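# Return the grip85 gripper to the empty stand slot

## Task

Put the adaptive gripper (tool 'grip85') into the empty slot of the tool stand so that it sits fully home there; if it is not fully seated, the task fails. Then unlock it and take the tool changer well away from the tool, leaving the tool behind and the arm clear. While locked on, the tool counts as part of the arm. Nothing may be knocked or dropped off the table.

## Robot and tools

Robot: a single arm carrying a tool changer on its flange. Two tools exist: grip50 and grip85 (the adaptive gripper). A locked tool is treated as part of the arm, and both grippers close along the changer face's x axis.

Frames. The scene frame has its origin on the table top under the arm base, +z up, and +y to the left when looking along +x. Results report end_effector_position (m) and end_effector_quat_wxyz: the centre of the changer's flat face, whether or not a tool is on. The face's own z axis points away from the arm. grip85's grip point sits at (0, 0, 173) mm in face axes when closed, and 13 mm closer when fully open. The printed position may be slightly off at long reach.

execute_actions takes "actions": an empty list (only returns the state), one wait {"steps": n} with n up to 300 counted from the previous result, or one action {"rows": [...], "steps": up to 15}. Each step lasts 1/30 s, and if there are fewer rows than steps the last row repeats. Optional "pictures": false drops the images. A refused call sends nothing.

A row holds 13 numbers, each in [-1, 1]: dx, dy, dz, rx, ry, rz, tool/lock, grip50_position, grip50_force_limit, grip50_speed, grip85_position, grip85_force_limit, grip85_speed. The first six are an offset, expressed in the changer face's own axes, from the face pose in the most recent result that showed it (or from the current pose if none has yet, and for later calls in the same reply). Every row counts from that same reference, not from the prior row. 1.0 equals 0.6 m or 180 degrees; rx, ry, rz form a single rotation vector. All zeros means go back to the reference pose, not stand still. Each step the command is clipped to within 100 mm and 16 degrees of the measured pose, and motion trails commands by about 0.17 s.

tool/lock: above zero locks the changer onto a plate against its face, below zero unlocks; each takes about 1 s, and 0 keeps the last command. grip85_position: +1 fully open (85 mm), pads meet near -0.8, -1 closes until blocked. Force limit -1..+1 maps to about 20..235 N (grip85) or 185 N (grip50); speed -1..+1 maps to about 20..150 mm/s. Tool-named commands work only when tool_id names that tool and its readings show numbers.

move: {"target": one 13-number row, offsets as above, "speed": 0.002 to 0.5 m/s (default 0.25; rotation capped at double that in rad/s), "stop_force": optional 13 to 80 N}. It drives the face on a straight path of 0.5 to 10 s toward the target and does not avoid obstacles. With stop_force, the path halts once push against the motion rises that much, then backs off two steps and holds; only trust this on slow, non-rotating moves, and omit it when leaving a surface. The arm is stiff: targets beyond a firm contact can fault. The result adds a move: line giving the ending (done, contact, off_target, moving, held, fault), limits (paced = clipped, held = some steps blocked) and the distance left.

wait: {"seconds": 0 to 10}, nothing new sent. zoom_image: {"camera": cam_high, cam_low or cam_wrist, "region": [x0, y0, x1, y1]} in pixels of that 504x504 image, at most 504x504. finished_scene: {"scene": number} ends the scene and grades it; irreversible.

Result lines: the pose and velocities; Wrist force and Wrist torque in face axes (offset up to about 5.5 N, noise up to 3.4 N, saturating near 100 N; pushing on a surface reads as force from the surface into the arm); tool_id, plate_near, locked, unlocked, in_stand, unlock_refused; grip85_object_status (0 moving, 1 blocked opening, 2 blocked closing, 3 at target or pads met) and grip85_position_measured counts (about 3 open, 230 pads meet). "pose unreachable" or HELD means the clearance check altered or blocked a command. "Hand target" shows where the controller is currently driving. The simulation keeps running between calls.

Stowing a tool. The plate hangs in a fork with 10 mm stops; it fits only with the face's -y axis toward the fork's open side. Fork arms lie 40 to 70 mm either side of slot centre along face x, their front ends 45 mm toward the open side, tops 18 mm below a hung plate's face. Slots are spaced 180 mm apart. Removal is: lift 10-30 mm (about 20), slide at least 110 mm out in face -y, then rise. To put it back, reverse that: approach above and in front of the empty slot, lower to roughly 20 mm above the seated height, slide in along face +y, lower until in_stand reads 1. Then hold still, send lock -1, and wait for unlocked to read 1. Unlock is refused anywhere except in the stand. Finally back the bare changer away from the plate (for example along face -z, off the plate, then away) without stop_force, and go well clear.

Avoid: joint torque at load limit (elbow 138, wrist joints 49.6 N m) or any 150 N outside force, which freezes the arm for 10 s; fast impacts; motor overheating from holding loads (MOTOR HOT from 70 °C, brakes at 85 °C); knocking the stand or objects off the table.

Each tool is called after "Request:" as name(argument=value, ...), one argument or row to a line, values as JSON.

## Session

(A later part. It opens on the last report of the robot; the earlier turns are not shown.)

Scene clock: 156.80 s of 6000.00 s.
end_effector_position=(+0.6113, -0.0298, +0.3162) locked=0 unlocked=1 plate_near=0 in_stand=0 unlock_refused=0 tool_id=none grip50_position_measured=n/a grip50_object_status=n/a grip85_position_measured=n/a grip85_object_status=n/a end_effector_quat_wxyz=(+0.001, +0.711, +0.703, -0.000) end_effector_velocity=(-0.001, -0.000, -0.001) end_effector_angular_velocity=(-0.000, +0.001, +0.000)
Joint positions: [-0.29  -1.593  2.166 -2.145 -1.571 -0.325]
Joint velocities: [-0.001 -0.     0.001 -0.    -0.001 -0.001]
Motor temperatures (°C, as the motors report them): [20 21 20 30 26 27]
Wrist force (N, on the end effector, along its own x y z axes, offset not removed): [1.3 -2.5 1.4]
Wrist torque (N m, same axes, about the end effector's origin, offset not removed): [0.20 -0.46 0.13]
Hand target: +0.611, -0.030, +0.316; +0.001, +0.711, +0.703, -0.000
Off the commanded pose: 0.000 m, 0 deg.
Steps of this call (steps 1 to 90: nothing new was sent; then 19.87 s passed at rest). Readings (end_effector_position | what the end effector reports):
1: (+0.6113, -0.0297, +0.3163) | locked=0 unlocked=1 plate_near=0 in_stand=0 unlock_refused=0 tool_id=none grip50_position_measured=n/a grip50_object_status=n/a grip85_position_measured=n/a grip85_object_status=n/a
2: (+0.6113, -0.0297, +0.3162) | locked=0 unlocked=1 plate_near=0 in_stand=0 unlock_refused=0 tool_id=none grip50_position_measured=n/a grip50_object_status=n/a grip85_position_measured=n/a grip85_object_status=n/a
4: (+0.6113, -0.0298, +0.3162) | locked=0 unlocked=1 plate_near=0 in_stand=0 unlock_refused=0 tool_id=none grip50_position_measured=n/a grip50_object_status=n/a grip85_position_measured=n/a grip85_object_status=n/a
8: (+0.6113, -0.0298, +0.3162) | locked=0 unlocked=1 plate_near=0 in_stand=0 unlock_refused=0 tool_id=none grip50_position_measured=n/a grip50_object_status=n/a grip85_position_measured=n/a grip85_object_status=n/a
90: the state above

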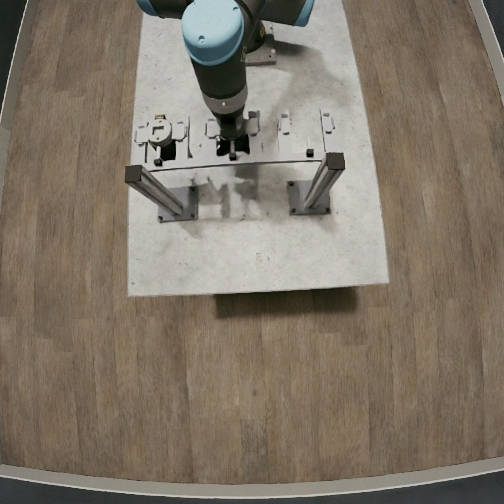

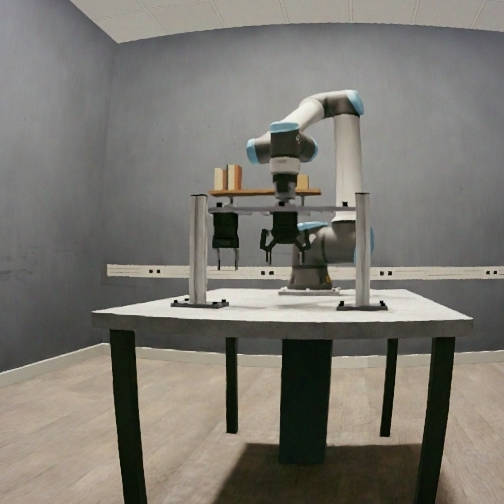

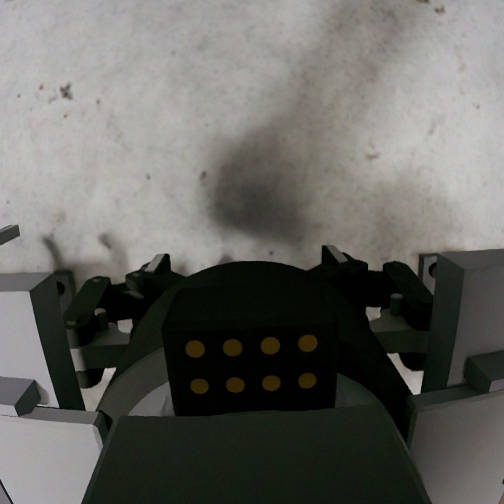

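Request:
move(
  target=[0.0011, 0.0006, 0.006, 0, 0, 0, 0, 1, 0, 0, 1, 0, 0],
  speed=0.02,
)

Request:
move(
  target=[0, 0, 0.03, 0, 0, 0, 0, 1, 0, 0, 1, 0, 0],
  speed=0.006,
  stop_force=15,
)

Request:
execute_actions(
  actions=[
    {"rows": [[0, 0, -0.0002, 0, 0, 0, 1, 1, 0, 0, 1, 0, 0]], "steps": 15},
  ],
  pictures=false,
)

Request:
execute_actions(
  actions=[
    {"steps": 20},
  ],
  pictures=false,
)

Request:
move(
  target=[0, 0, -0.03333, 0, 0, 0, 0, 1, 0, 0, 1, 0, 0],
  speed=0.04,
)

Request:
move(
  target=[0, -0.20833, 0, 0, 0, 0, 0, 1, 0, 0, 1, 0, 0],
  speed=0.12,
)

Request:
move(
  target=[0.3002, 0, 0, 0, 0, 0, 0, 1, 0, 0, 1, 0, 0],
  speed=0.18,
)

Scene clock: 257.47 s of 6000.00 s.
end_effector_position=(+0.6117, -0.0292, +0.3128) locked=0 unlocked=1 plate_near=0 in_stand=0 unlock_refused=0 tool_id=none grip50_position_measured=n/a grip50_object_status=n/a grip85_position_measured=n/a grip85_object_status=n/a end_effector_quat_wxyz=(+0.001, +0.711, +0.703, -0.000) end_effector_velocity=(-0.001, +0.000, -0.002) end_effector_angular_velocity=(+0.001, +0.001, -0.000)
Joint positions: [-0.289 -1.589  2.169 -2.152 -1.571 -0.324]
Joint velocities: [ 0.     0.002  0.002 -0.002  0.     0.001]
Motor temperatures (°C, as the motors report them): [20 21 20 30 26 27]
Wrist force (N, on the end effector, along its own x y z axes, offset not removed): [0.4 -1.9 2.2]
Wrist torque (N m, same axes, about the end effector's origin, offset not removed): [0.24 -0.50 0.07]
Hand target: +0.612, -0.029, +0.313; +0.001, +0.711, +0.703, -0.000
Off the commanded pose: 0.000 m, 0 deg.
After step 90, 96.97 s passed at rest.
move: done

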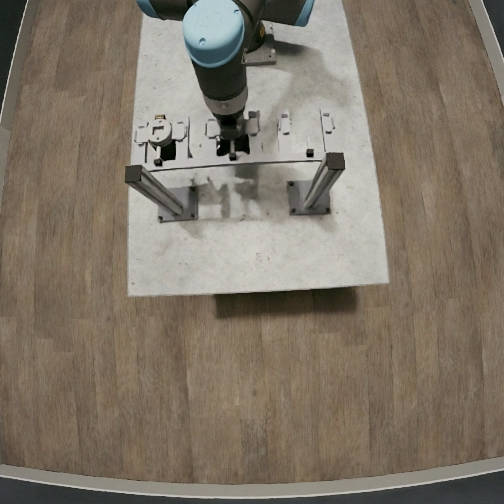

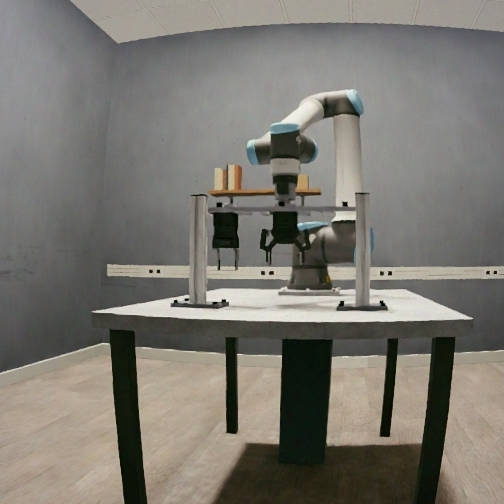

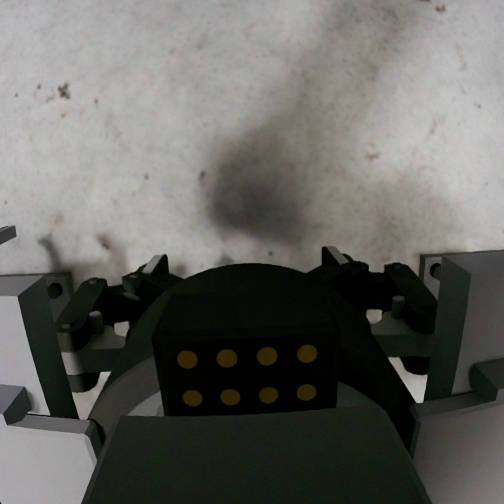

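Scene clock: 260.00 s of 6000.00 s.
end_effector_position=(+0.6118, -0.0292, +0.2999) locked=0 unlocked=1 plate_near=1 in_stand=1 unlock_refused=0 tool_id=none grip50_position_measured=n/a grip50_object_status=n/a grip85_position_measured=n/a grip85_object_status=n/a end_effector_quat_wxyz=(+0.001, +0.711, +0.703, -0.000) end_effector_velocity=(-0.001, +0.001, +0.001) end_effector_angular_velocity=(+0.002, +0.003, +0.000)
Joint positions: [-0.289 -1.575  2.182 -2.18  -1.571 -0.324]
Joint velocities: [ 0.    -0.002 -0.001  0.006  0.001  0.   ]
Motor temperatures (°C, as the motors report them): [20 21 20 30 26 27]
Wrist force (N, on the end effector, along its own x y z axes, offset not removed): [-3.3 3.8 -25.4]
Wrist torque (N m, same axes, about the end effector's origin, offset not removed): [0.92 0.31 0.14]
Hand target: +0.612, -0.029, +0.300; +0.001, +0.711, +0.703, -0.000
Off the commanded pose: 0.005 m, 0 deg.
move: contact

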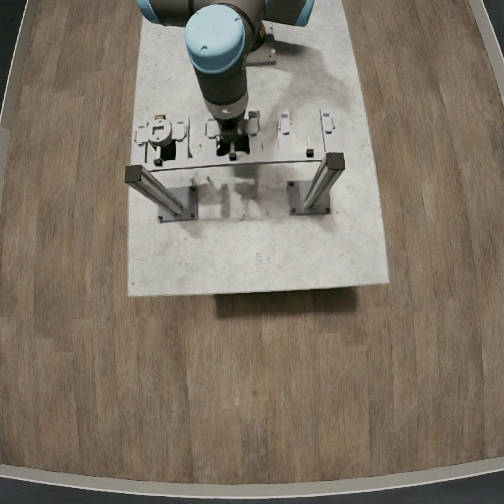

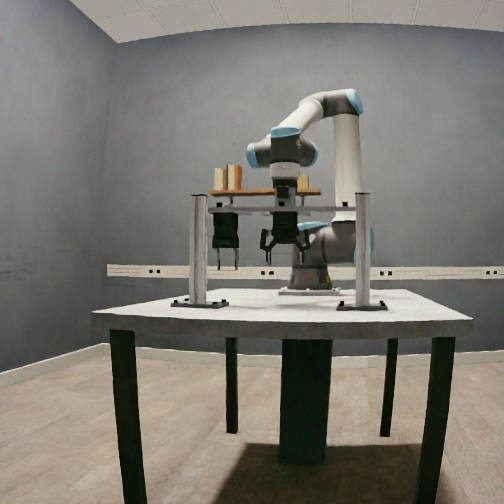

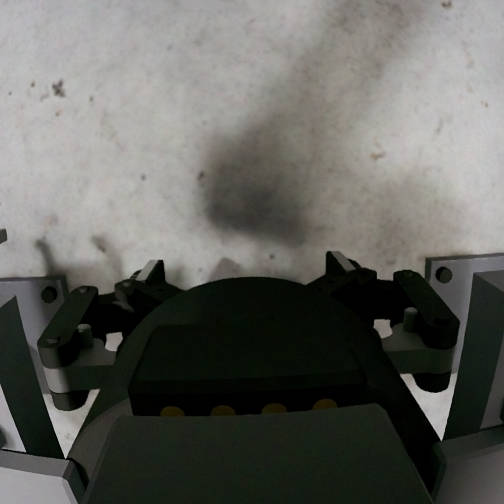

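Scene clock: 260.50 s of 6000.00 s.
end_effector_position=(+0.6118, -0.0292, +0.3000) locked=0 unlocked=0 plate_near=1 in_stand=1 unlock_refused=0 tool_id=none grip50_position_measured=n/a grip50_object_status=n/a grip85_position_measured=n/a grip85_object_status=n/a end_effector_quat_wxyz=(+0.001, +0.711, +0.703, -0.000) end_effector_velocity=(-0.001, +0.001, -0.001) end_effector_angular_velocity=(+0.001, +0.002, +0.002)
Joint positions: [-0.289 -1.575  2.182 -2.179 -1.571 -0.324]
Joint velocities: [ 0.002  0.     0.002  0.     0.    -0.   ]
Motor temperatures (°C, as the motors report them): [20 21 20 30 26 27]
Wrist force (N, on the end effector, along its own x y z axes, offset not removed): [0.1 3.8 -16.7]
Wrist torque (N m, same axes, about the end effector's origin, offset not removed): [0.71 -0.17 0.10]
Hand target: +0.612, -0.029, +0.300; +0.001, +0.711, +0.703, -0.000
Off the commanded pose: 0.000 m, 0 deg.
Steps of this call (steps 1 to 15: all 15 steps of this action). Readings (end_effector_position | what the end effector reports):
1: (+0.6118, -0.0292, +0.2999) | locked=0 unlocked=0 plate_near=1 in_stand=1 unlock_refused=0 tool_id=none grip50_position_measured=n/a grip50_object_status=n/a grip85_position_measured=n/a grip85_object_status=n/a
2: (+0.6118, -0.0292, +0.2999) | locked=0 unlocked=0 plate_near=1 in_stand=1 unlock_refused=0 tool_id=none grip50_position_measured=n/a grip50_object_status=n/a grip85_position_measured=n/a grip85_object_status=n/a
4: (+0.6118, -0.0292, +0.2999) | locked=0 unlocked=0 plate_near=1 in_stand=1 unlock_refused=0 tool_id=none grip50_position_measured=n/a grip50_object_status=n/a grip85_position_measured=n/a grip85_object_status=n/a
8: (+0.6118, -0.0292, +0.2999) | locked=0 unlocked=0 plate_near=1 in_stand=1 unlock_refused=0 tool_id=none grip50_position_measured=n/a grip50_object_status=n/a grip85_position_measured=n/a grip85_object_status=n/a
15: the state above

Scene clock: 261.17 s of 6000.00 s.
end_effector_position=(+0.6118, -0.0292, +0.3001) locked=1 unlocked=0 plate_near=1 in_stand=1 unlock_refused=0 tool_id=grip85 grip50_position_measured=n/a grip50_object_status=n/a grip85_position_measured=n/a grip85_object_status=n/a end_effector_quat_wxyz=(+0.001, +0.711, +0.703, -0.000) end_effector_velocity=(+0.000, -0.000, +0.000) end_effector_angular_velocity=(-0.002, -0.000, +0.001)
Joint positions: [-0.289 -1.575  2.182 -2.179 -1.571 -0.324]
Joint velocities: [ 0.001  0.    -0.001 -0.    -0.002 -0.   ]
Motor temperatures (°C, as the motors report them): [20 21 20 30 26 27]
Wrist force (N, on the end effector, along its own x y z axes, offset not removed): [0.4 -1.8 -30.2]
Wrist torque (N m, same axes, about the end effector's origin, offset not removed): [0.92 1.47 0.02]
Hand target: +0.612, -0.029, +0.300; +0.001, +0.711, +0.703, -0.000
Off the commanded pose: 0.000 m, 0 deg.
Steps of this call (steps 1 to 20: nothing new was sent). Readings (end_effector_position | what the end effector reports):
1: (+0.6118, -0.0292, +0.3000) | locked=0 unlocked=0 plate_near=1 in_stand=1 unlock_refused=0 tool_id=none grip50_position_measured=n/a grip50_object_status=n/a grip85_position_measured=n/a grip85_object_status=n/a
2: (+0.6118, -0.0292, +0.3000) | locked=0 unlocked=0 plate_near=1 in_stand=1 unlock_refused=0 tool_id=none grip50_position_measured=n/a grip50_object_status=n/a grip85_position_measured=n/a grip85_object_status=n/a
4: (+0.6118, -0.0292, +0.3000) | locked=0 unlocked=0 plate_near=1 in_stand=1 unlock_refused=0 tool_id=none grip50_position_measured=n/a grip50_object_status=n/a grip85_position_measured=n/a grip85_object_status=n/a
8: (+0.6118, -0.0292, +0.3000) | locked=0 unlocked=0 plate_near=1 in_stand=1 unlock_refused=0 tool_id=none grip50_position_measured=n/a grip50_object_status=n/a grip85_position_measured=n/a grip85_object_status=n/a
20: the state above

Scene clock: 262.00 s of 6000.00 s.
end_effector_position=(+0.6118, -0.0292, +0.3198) locked=1 unlocked=0 plate_near=1 in_stand=0 unlock_refused=0 tool_id=grip85 grip50_position_measured=n/a grip50_object_status=n/a grip85_position_measured=n/a grip85_object_status=n/a end_effector_quat_wxyz=(+0.001, +0.711, +0.703, -0.000) end_effector_velocity=(-0.001, +0.001, +0.001) end_effector_angular_velocity=(+0.000, +0.002, +0.001)
Joint positions: [-0.289 -1.596  2.162 -2.137 -1.571 -0.324]
Joint velocities: [ 0.001 -0.002 -0.     0.005 -0.001 -0.   ]
Motor temperatures (°C, as the motors report them): [20 21 20 30 26 27]
Wrist force (N, on the end effector, along its own x y z axes, offset not removed): [0.6 0.6 5.1]
Wrist torque (N m, same axes, about the end effector's origin, offset not removed): [0.41 -0.44 0.10]
Hand target: +0.612, -0.029, +0.320; +0.001, +0.711, +0.703, -0.000
Off the commanded pose: 0.000 m, 0 deg.
move: done

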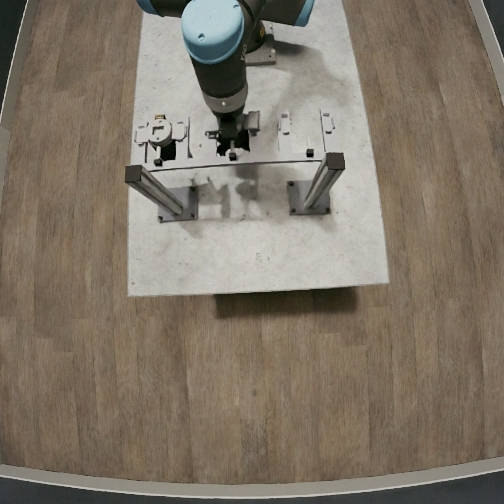

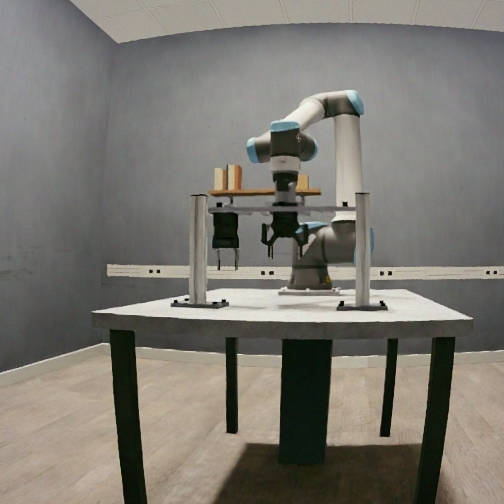

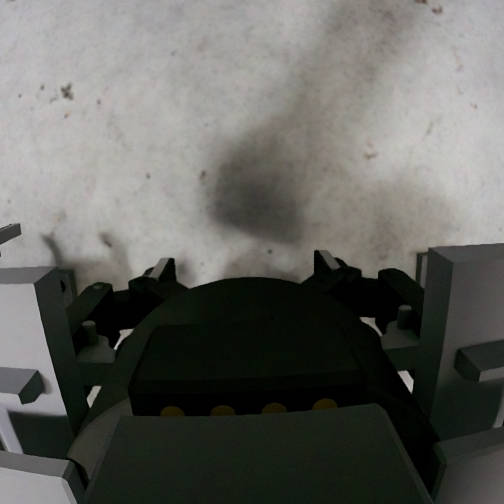

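Scene clock: 263.53 s of 6000.00 s.
end_effector_position=(+0.4870, -0.0274, +0.3195) locked=1 unlocked=0 plate_near=1 in_stand=0 unlock_refused=0 tool_id=grip85 grip50_position_measured=n/a grip50_object_status=n/a grip85_position_measured=n/a grip85_object_status=n/a end_effector_quat_wxyz=(+0.001, +0.711, +0.703, -0.000) end_effector_velocity=(-0.002, +0.000, +0.000) end_effector_angular_velocity=(+0.000, +0.000, +0.001)
Joint positions: [-0.375 -1.835  2.358 -2.095 -1.571 -0.41 ]
Joint velocities: [-0.001 -0.004  0.002  0.002  0.    -0.002]
Motor temperatures (°C, as the motors report them): [20 21 20 30 26 27]
Wrist force (N, on the end effector, along its own x y z axes, offset not removed): [-1.7 -0.1 1.5]
Wrist torque (N m, same axes, about the end effector's origin, offset not removed): [0.35 -0.27 0.09]
Hand target: +0.487, -0.027, +0.319; +0.001, +0.711, +0.703, -0.000
Off the commanded pose: 0.000 m, 0 deg.
move: done

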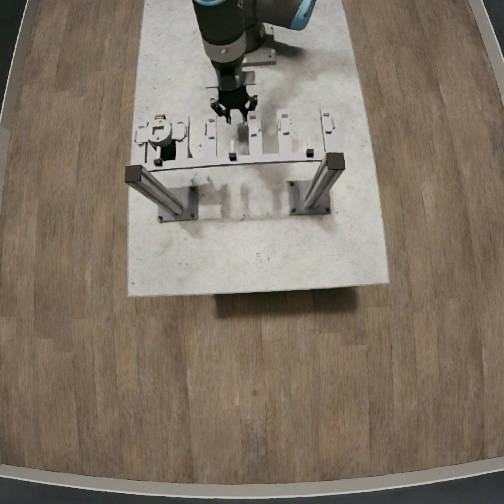

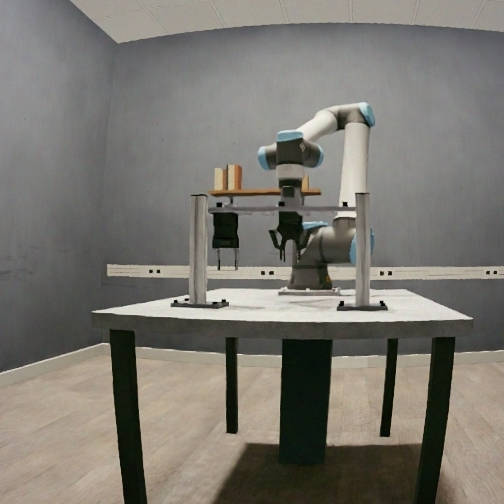

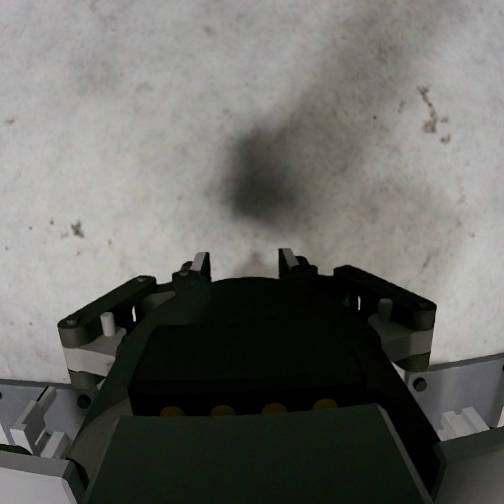

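Scene clock: 265.07 s of 6000.00 s.
end_effector_position=(+0.4894, +0.1522, +0.3192) locked=1 unlocked=0 plate_near=1 in_stand=0 unlock_refused=0 tool_id=grip85 grip50_position_measured=n/a grip50_object_status=n/a grip85_position_measured=3 grip85_object_status=3 end_effector_quat_wxyz=(+0.001, +0.711, +0.703, -0.000) end_effector_velocity=(+0.001, +0.002, +0.001) end_effector_angular_velocity=(+0.000, -0.002, -0.000)
Joint positions: [ 0.002 -1.783  2.321 -2.111 -1.572 -0.033]
Joint velocities: [ 0.005  0.002 -0.003 -0.001  0.     0.005]
Motor temperatures (°C, as the motors report them): [20 21 20 30 26 27]
Wrist force (N, on the end effector, along its own x y z axes, offset not removed): [-0.5 0.8 3.5]
Wrist torque (N m, same axes, about the end effector's origin, offset not removed): [0.38 -0.40 0.13]
Hand target: +0.489, +0.152, +0.319; +0.001, +0.711, +0.703, -0.000
Off the commanded pose: 0.000 m, 0 deg.
move: done

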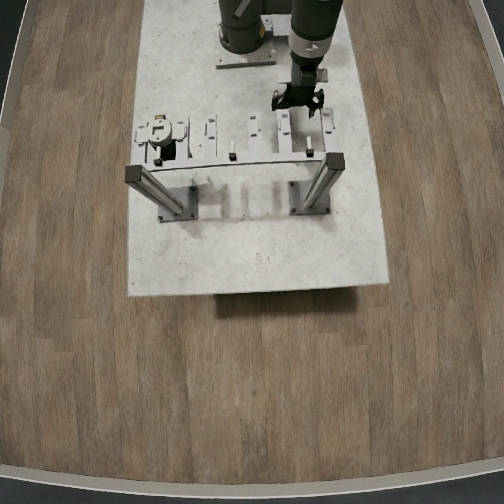

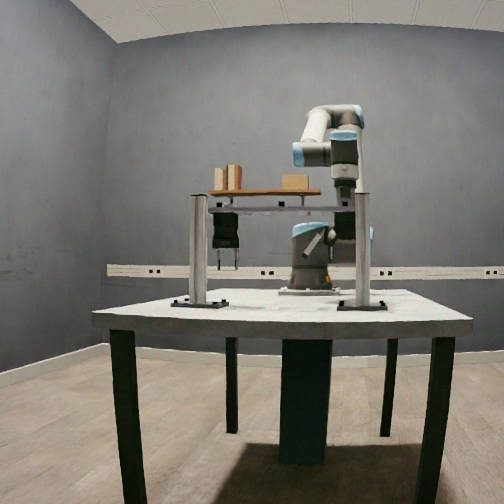

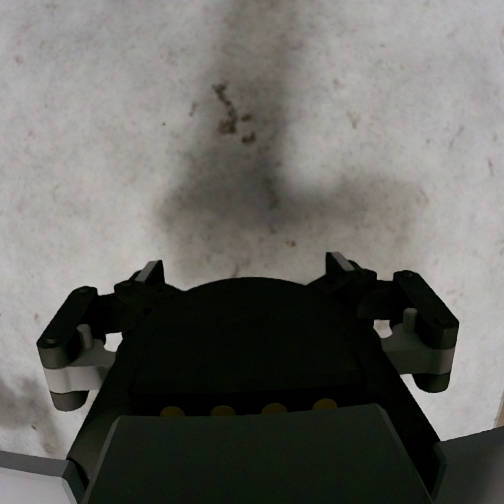

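Request:
move(
  target=[-0.0002, 0.20783, 0, 0, 0, 0, 0, 1, 0, 0, 1, 0, 0],
  speed=0.12,
)

Request:
move(
  target=[0, 0, 0.01333, 0, 0, 0, 0, 1, 0, 0, 1, 0, 0],
  speed=0.03,
)

Request:
move(
  target=[0, 0, 0.03, 0, 0, 0, 0, 1, 0, 0, 1, 0, 0],
  speed=0.006,
  stop_force=15,
)

Request:
execute_actions(
  actions=[
    {"rows": [[0, 0, -0.0002, 0, 0, 0, -1, 1, 0, 0, 1, 0, 0]], "steps": 15},
  ],
  pictures=false,
)

Request:
execute_actions(
  actions=[
    {"steps": 20},
  ],
  pictures=false,
)

Request:
move(
  target=[0, 0, -0.03, 0, 0, 0, 0, 1, 0, 0, 1, 0, 0],
  speed=0.03,
)

Request:
move(
  target=[0, -0.46667, 0, 0, 0, 0, 0, 1, 0, 0, 1, 0, 0],
  speed=0.2,
)

Scene clock: 368.53 s of 6000.00 s.
end_effector_position=(+0.6140, +0.1504, +0.3196) locked=1 unlocked=0 plate_near=1 in_stand=0 unlock_refused=0 tool_id=grip85 grip50_position_measured=n/a grip50_object_status=n/a grip85_position_measured=3 grip85_object_status=3 end_effector_quat_wxyz=(+0.001, +0.711, +0.703, -0.000) end_effector_velocity=(+0.002, +0.000, -0.000) end_effector_angular_velocity=(-0.000, +0.000, +0.002)
Joint positions: [ 0.008 -1.563  2.129 -2.138 -1.572 -0.027]
Joint velocities: [ 0.     0.003 -0.003  0.    -0.    -0.001]
Motor temperatures (°C, as the motors report them): [20 21 21 30 26 27]
Wrist force (N, on the end effector, along its own x y z axes, offset not removed): [-1.4 1.8 1.5]
Wrist torque (N m, same axes, about the end effector's origin, offset not removed): [0.49 -0.38 0.10]
Hand target: +0.614, +0.150, +0.320; +0.001, +0.711, +0.703, -0.000
Off the commanded pose: 0.000 m, 0 deg.
After step 90, 98.93 s passed at rest.
move: done

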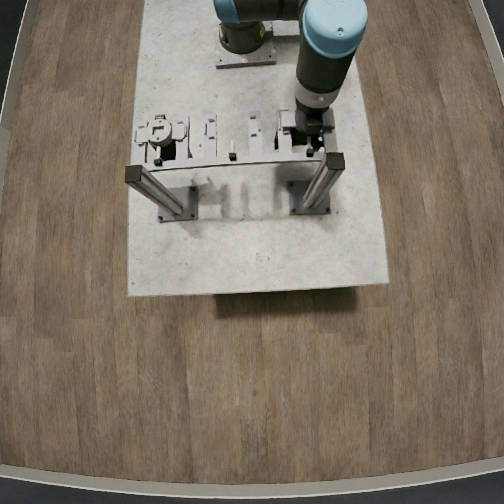

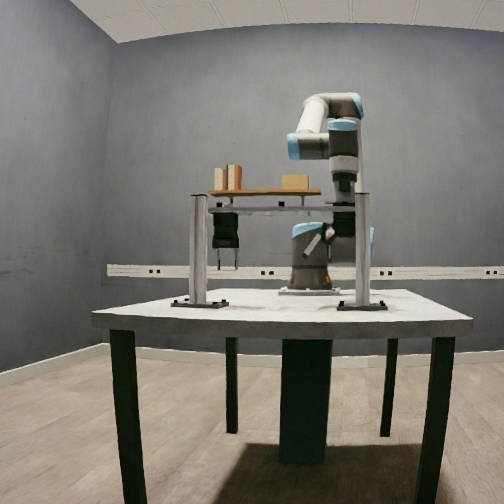

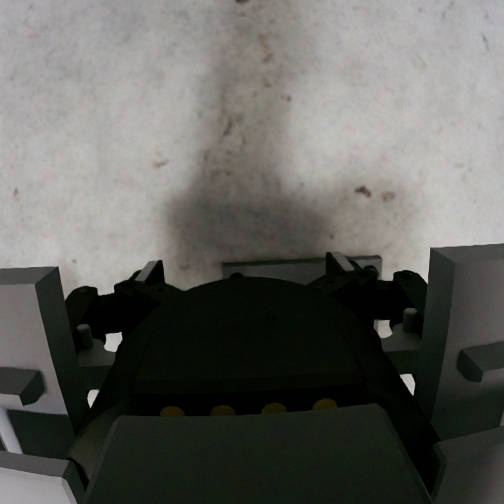

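Scene clock: 369.27 s of 6000.00 s.
end_effector_position=(+0.6140, +0.1504, +0.3118) locked=1 unlocked=0 plate_near=1 in_stand=0 unlock_refused=0 tool_id=grip85 grip50_position_measured=n/a grip50_object_status=n/a grip85_position_measured=3 grip85_object_status=3 end_effector_quat_wxyz=(+0.001, +0.711, +0.703, -0.000) end_effector_velocity=(-0.001, -0.000, -0.003) end_effector_angular_velocity=(+0.000, +0.002, -0.001)
Joint positions: [ 0.008 -1.554  2.137 -2.154 -1.572 -0.027]
Joint velocities: [-0.     0.002  0.004 -0.003  0.     0.001]
Motor temperatures (°C, as the motors report them): [20 21 21 30 26 27]
Wrist force (N, on the end effector, along its own x y z axes, offset not removed): [-2.5 -0.9 1.3]
Wrist torque (N m, same axes, about the end effector's origin, offset not removed): [0.34 -0.16 0.05]
Hand target: +0.614, +0.150, +0.312; +0.001, +0.711, +0.703, -0.000
Off the commanded pose: 0.000 m, 0 deg.
move: done

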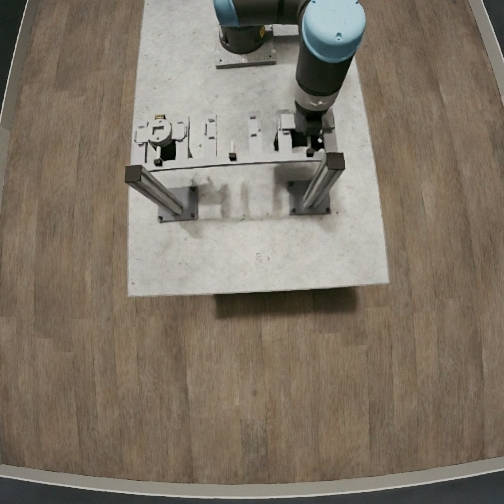

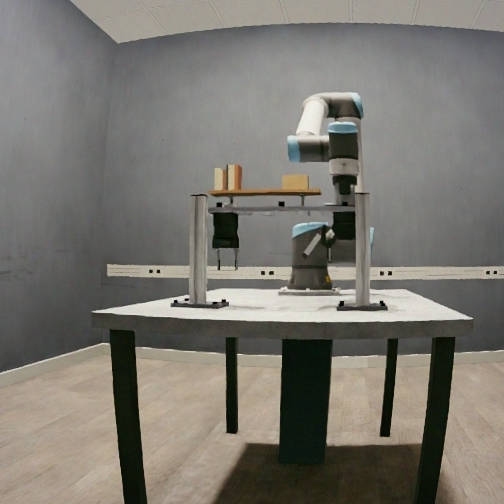

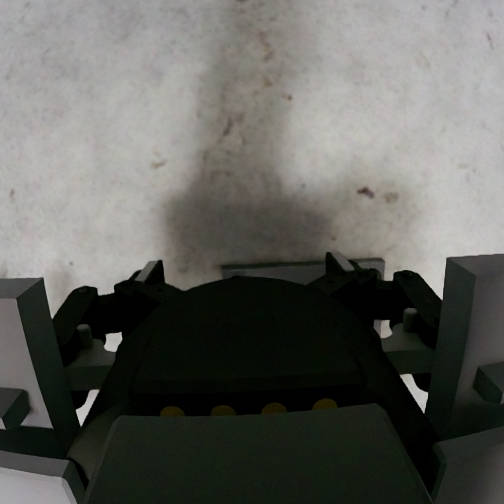

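Scene clock: 371.60 s of 6000.00 s.
end_effector_position=(+0.6141, +0.1504, +0.3001) locked=1 unlocked=0 plate_near=1 in_stand=1 unlock_refused=0 tool_id=grip85 grip50_position_measured=n/a grip50_object_status=n/a grip85_position_measured=3 grip85_object_status=3 end_effector_quat_wxyz=(+0.001, +0.711, +0.703, -0.000) end_effector_velocity=(-0.000, -0.000, +0.001) end_effector_angular_velocity=(+0.001, +0.003, -0.002)
Joint positions: [ 0.008 -1.542  2.148 -2.179 -1.572 -0.027]
Joint velocities: [-0.001 -0.002 -0.002  0.006  0.001  0.001]
Motor temperatures (°C, as the motors report them): [20 21 21 30 26 27]
Wrist force (N, on the end effector, along its own x y z axes, offset not removed): [1.9 4.3 -27.3]
Wrist torque (N m, same axes, about the end effector's origin, offset not removed): [0.82 1.30 0.24]
Hand target: +0.614, +0.150, +0.300; +0.001, +0.711, +0.703, -0.000
Off the commanded pose: 0.006 m, 0 deg.
move: contact

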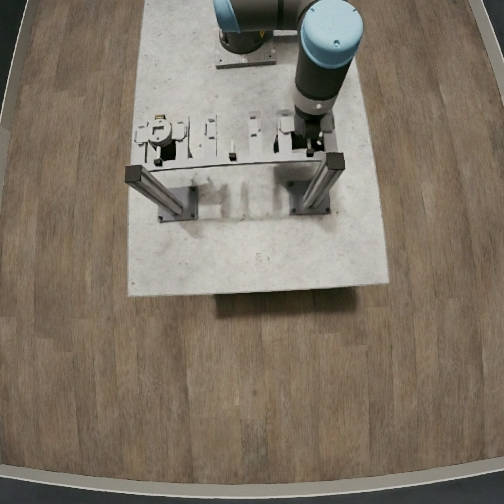

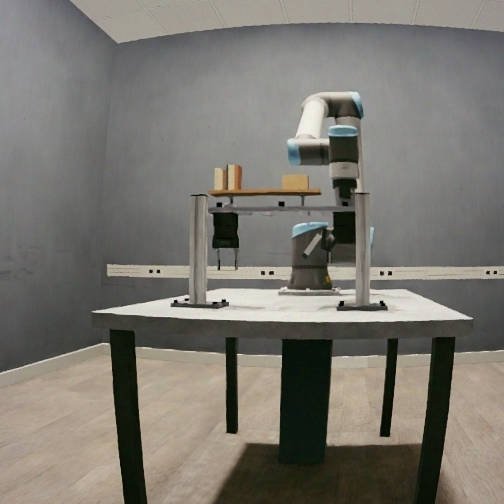

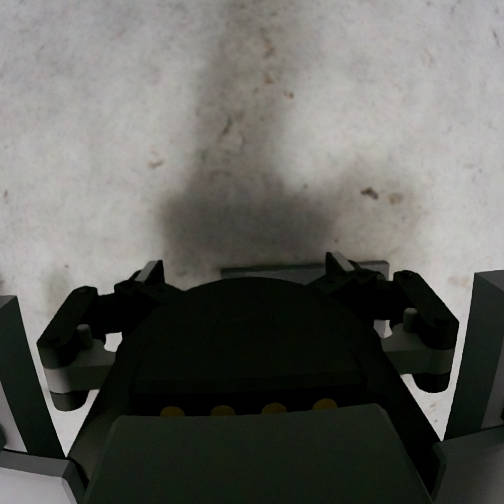

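Scene clock: 372.10 s of 6000.00 s.
end_effector_position=(+0.6140, +0.1504, +0.3001) locked=0 unlocked=0 plate_near=1 in_stand=1 unlock_refused=0 tool_id=none grip50_position_measured=n/a grip50_object_status=n/a grip85_position_measured=n/a grip85_object_status=n/a end_effector_quat_wxyz=(+0.001, +0.711, +0.703, -0.000) end_effector_velocity=(-0.000, -0.001, -0.000) end_effector_angular_velocity=(-0.001, +0.001, -0.001)
Joint positions: [ 0.008 -1.542  2.148 -2.179 -1.572 -0.027]
Joint velocities: [-0.001 -0.     0.001  0.    -0.001 -0.   ]
Motor temperatures (°C, as the motors report them): [20 21 21 30 26 27]
Wrist force (N, on the end effector, along its own x y z axes, offset not removed): [1.1 1.7 -8.2]
Wrist torque (N m, same axes, about the end effector's origin, offset not removed): [0.53 -0.16 0.12]
Hand target: +0.614, +0.150, +0.300; +0.001, +0.711, +0.703, -0.000
Off the commanded pose: 0.000 m, 0 deg.
Steps of this call (steps 1 to 15: all 15 steps of this action). Readings (end_effector_position | what the end effector reports):
1: (+0.6141, +0.1504, +0.3001) | locked=1 unlocked=0 plate_near=1 in_stand=1 unlock_refused=0 tool_id=grip85 grip50_position_measured=n/a grip50_object_status=n/a grip85_position_measured=3 grip85_object_status=3
2: (+0.6140, +0.1504, +0.3001) | locked=1 unlocked=0 plate_near=1 in_stand=1 unlock_refused=0 tool_id=grip85 grip50_position_measured=n/a grip50_object_status=n/a grip85_position_measured=3 grip85_object_status=3
4: (+0.6140, +0.1504, +0.3001) | locked=1 unlocked=0 plate_near=1 in_stand=1 unlock_refused=0 tool_id=grip85 grip50_position_measured=n/a grip50_object_status=n/a grip85_position_measured=3 grip85_object_status=3
8: (+0.6140, +0.1504, +0.3001) | locked=0 unlocked=0 plate_near=1 in_stand=1 unlock_refused=0 tool_id=none grip50_position_measured=n/a grip50_object_status=n/a grip85_position_measured=n/a grip85_object_status=n/a
15: the state above

Scene clock: 372.77 s of 6000.00 s.
end_effector_position=(+0.6141, +0.1504, +0.3002) locked=0 unlocked=1 plate_near=1 in_stand=1 unlock_refused=0 tool_id=none grip50_position_measured=n/a grip50_object_status=n/a grip85_position_measured=n/a grip85_object_status=n/a end_effector_quat_wxyz=(+0.001, +0.711, +0.703, -0.000) end_effector_velocity=(+0.001, -0.001, +0.001) end_effector_angular_velocity=(+0.000, -0.002, -0.001)
Joint positions: [ 0.008 -1.542  2.148 -2.179 -1.572 -0.027]
Joint velocities: [-0.001  0.    -0.002 -0.     0.    -0.   ]
Motor temperatures (°C, as the motors report them): [20 21 21 30 26 27]
Wrist force (N, on the end effector, along its own x y z axes, offset not removed): [3.2 2.5 -3.5]
Wrist torque (N m, same axes, about the end effector's origin, offset not removed): [0.75 -0.42 0.14]
Hand target: +0.614, +0.150, +0.300; +0.001, +0.711, +0.703, -0.000
Off the commanded pose: 0.000 m, 0 deg.
Steps of this call (steps 1 to 20: nothing new was sent). Readings (end_effector_position | what the end effector reports):
1: (+0.6140, +0.1504, +0.3001) | locked=0 unlocked=0 plate_near=1 in_stand=1 unlock_refused=0 tool_id=none grip50_position_measured=n/a grip50_object_status=n/a grip85_position_measured=n/a grip85_object_status=n/a
2: (+0.6140, +0.1504, +0.3001) | locked=0 unlocked=0 plate_near=1 in_stand=1 unlock_refused=0 tool_id=none grip50_position_measured=n/a grip50_object_status=n/a grip85_position_measured=n/a grip85_object_status=n/a
4: (+0.6140, +0.1504, +0.3001) | locked=0 unlocked=0 plate_near=1 in_stand=1 unlock_refused=0 tool_id=none grip50_position_measured=n/a grip50_object_status=n/a grip85_position_measured=n/a grip85_object_status=n/a
8: (+0.6140, +0.1504, +0.3001) | locked=0 unlocked=0 plate_near=1 in_stand=1 unlock_refused=0 tool_id=none grip50_position_measured=n/a grip50_object_status=n/a grip85_position_measured=n/a grip85_object_status=n/a
20: the state above

Scene clock: 373.70 s of 6000.00 s.
end_effector_position=(+0.6140, +0.1504, +0.3180) locked=0 unlocked=1 plate_near=0 in_stand=0 unlock_refused=0 tool_id=none grip50_position_measured=n/a grip50_object_status=n/a grip85_position_measured=n/a grip85_object_status=n/a end_effector_quat_wxyz=(+0.001, +0.711, +0.703, -0.000) end_effector_velocity=(+0.001, +0.001, +0.003) end_effector_angular_velocity=(+0.001, -0.002, +0.002)
Joint positions: [ 0.008 -1.561  2.13  -2.142 -1.572 -0.027]
Joint velocities: [ 0.001 -0.002 -0.003  0.003  0.001 -0.001]
Motor temperatures (°C, as the motors report them): [20 21 21 30 26 27]
Wrist force (N, on the end effector, along its own x y z axes, offset not removed): [-2.8 0.4 2.2]
Wrist torque (N m, same axes, about the end effector's origin, offset not removed): [0.23 -0.16 0.07]
Hand target: +0.614, +0.150, +0.318; +0.001, +0.711, +0.703, -0.000
Off the commanded pose: 0.000 m, 0 deg.
move: done

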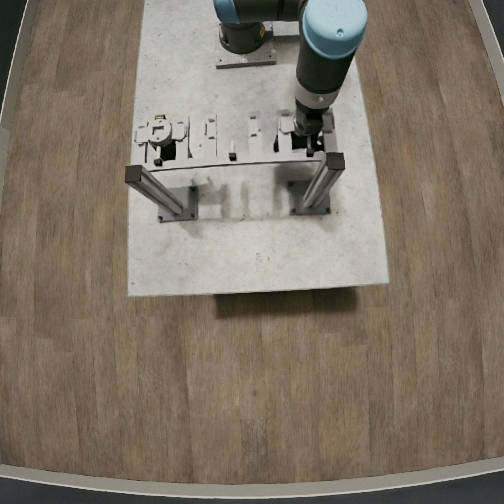

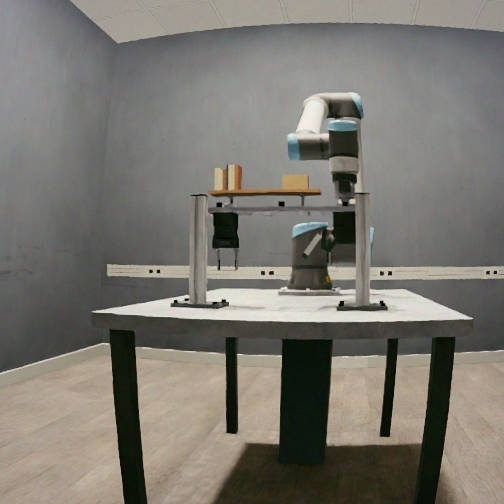

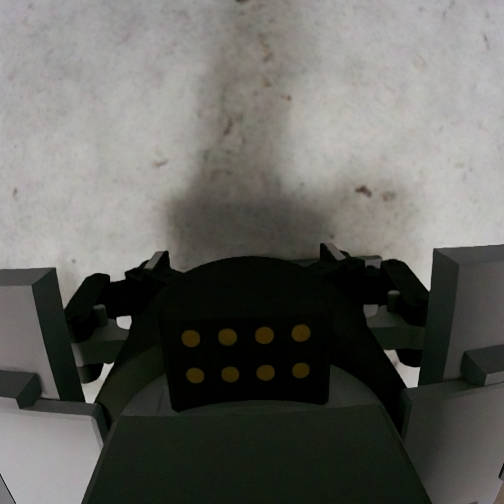

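Scene clock: 375.70 s of 6000.00 s.
end_effector_position=(+0.3343, +0.1543, +0.3171) locked=0 unlocked=1 plate_near=0 in_stand=0 unlock_refused=0 tool_id=none grip50_position_measured=n/a grip50_object_status=n/a grip85_position_measured=n/a grip85_object_status=n/a end_effector_quat_wxyz=(+0.001, +0.711, +0.703, -0.000) end_effector_velocity=(-0.002, -0.000, +0.000) end_effector_angular_velocity=(+0.001, -0.000, -0.001)
Joint positions: [-0.013 -2.13   2.517 -1.96  -1.572 -0.048]
Joint velocities: [-0.002 -0.005  0.001  0.004  0.001 -0.001]
Motor temperatures (°C, as the motors report them): [20 21 21 30 26 27]
Wrist force (N, on the end effector, along its own x y z axes, offset not removed): [-1.1 -1.2 0.4]
Wrist torque (N m, same axes, about the end effector's origin, offset not removed): [0.34 -0.37 0.10]
Hand target: +0.334, +0.154, +0.317; +0.001, +0.711, +0.703, -0.000
Off the commanded pose: 0.001 m, 0 deg.
move: done

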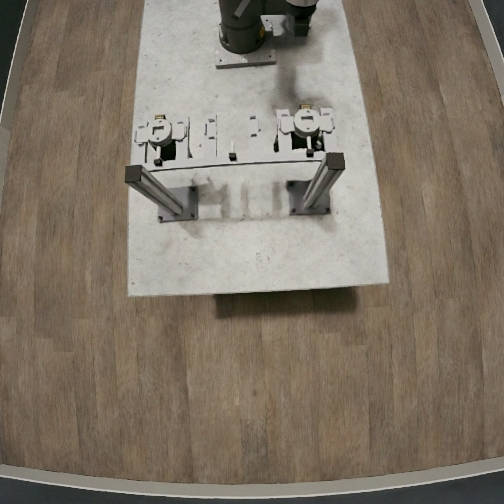

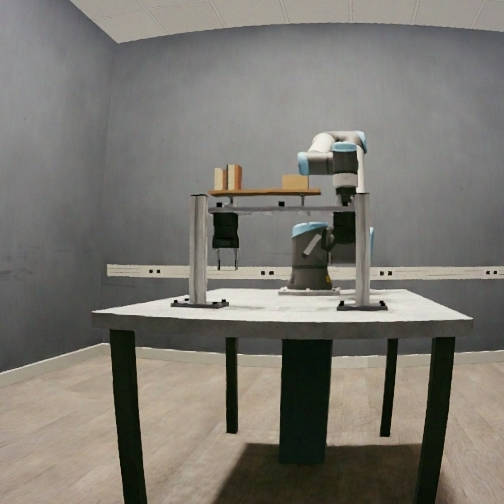

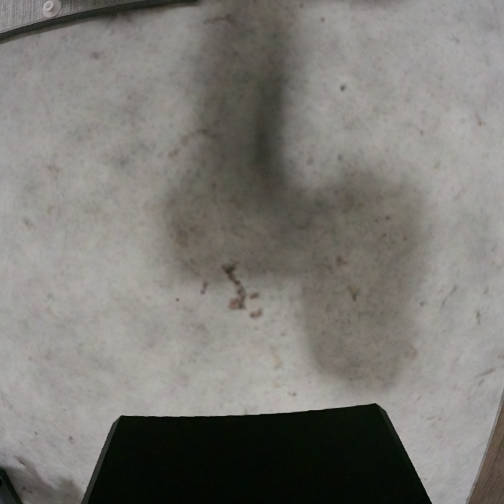

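Grip85 is seated in the empty slot: `in_stand` read 1 at z = 0.300 before I unlocked it. The bare changer is now 280 mm away, so I'm ending the scene.

Request:
finished_scene(
  scene=2,
)

The scene is finished: the task was done.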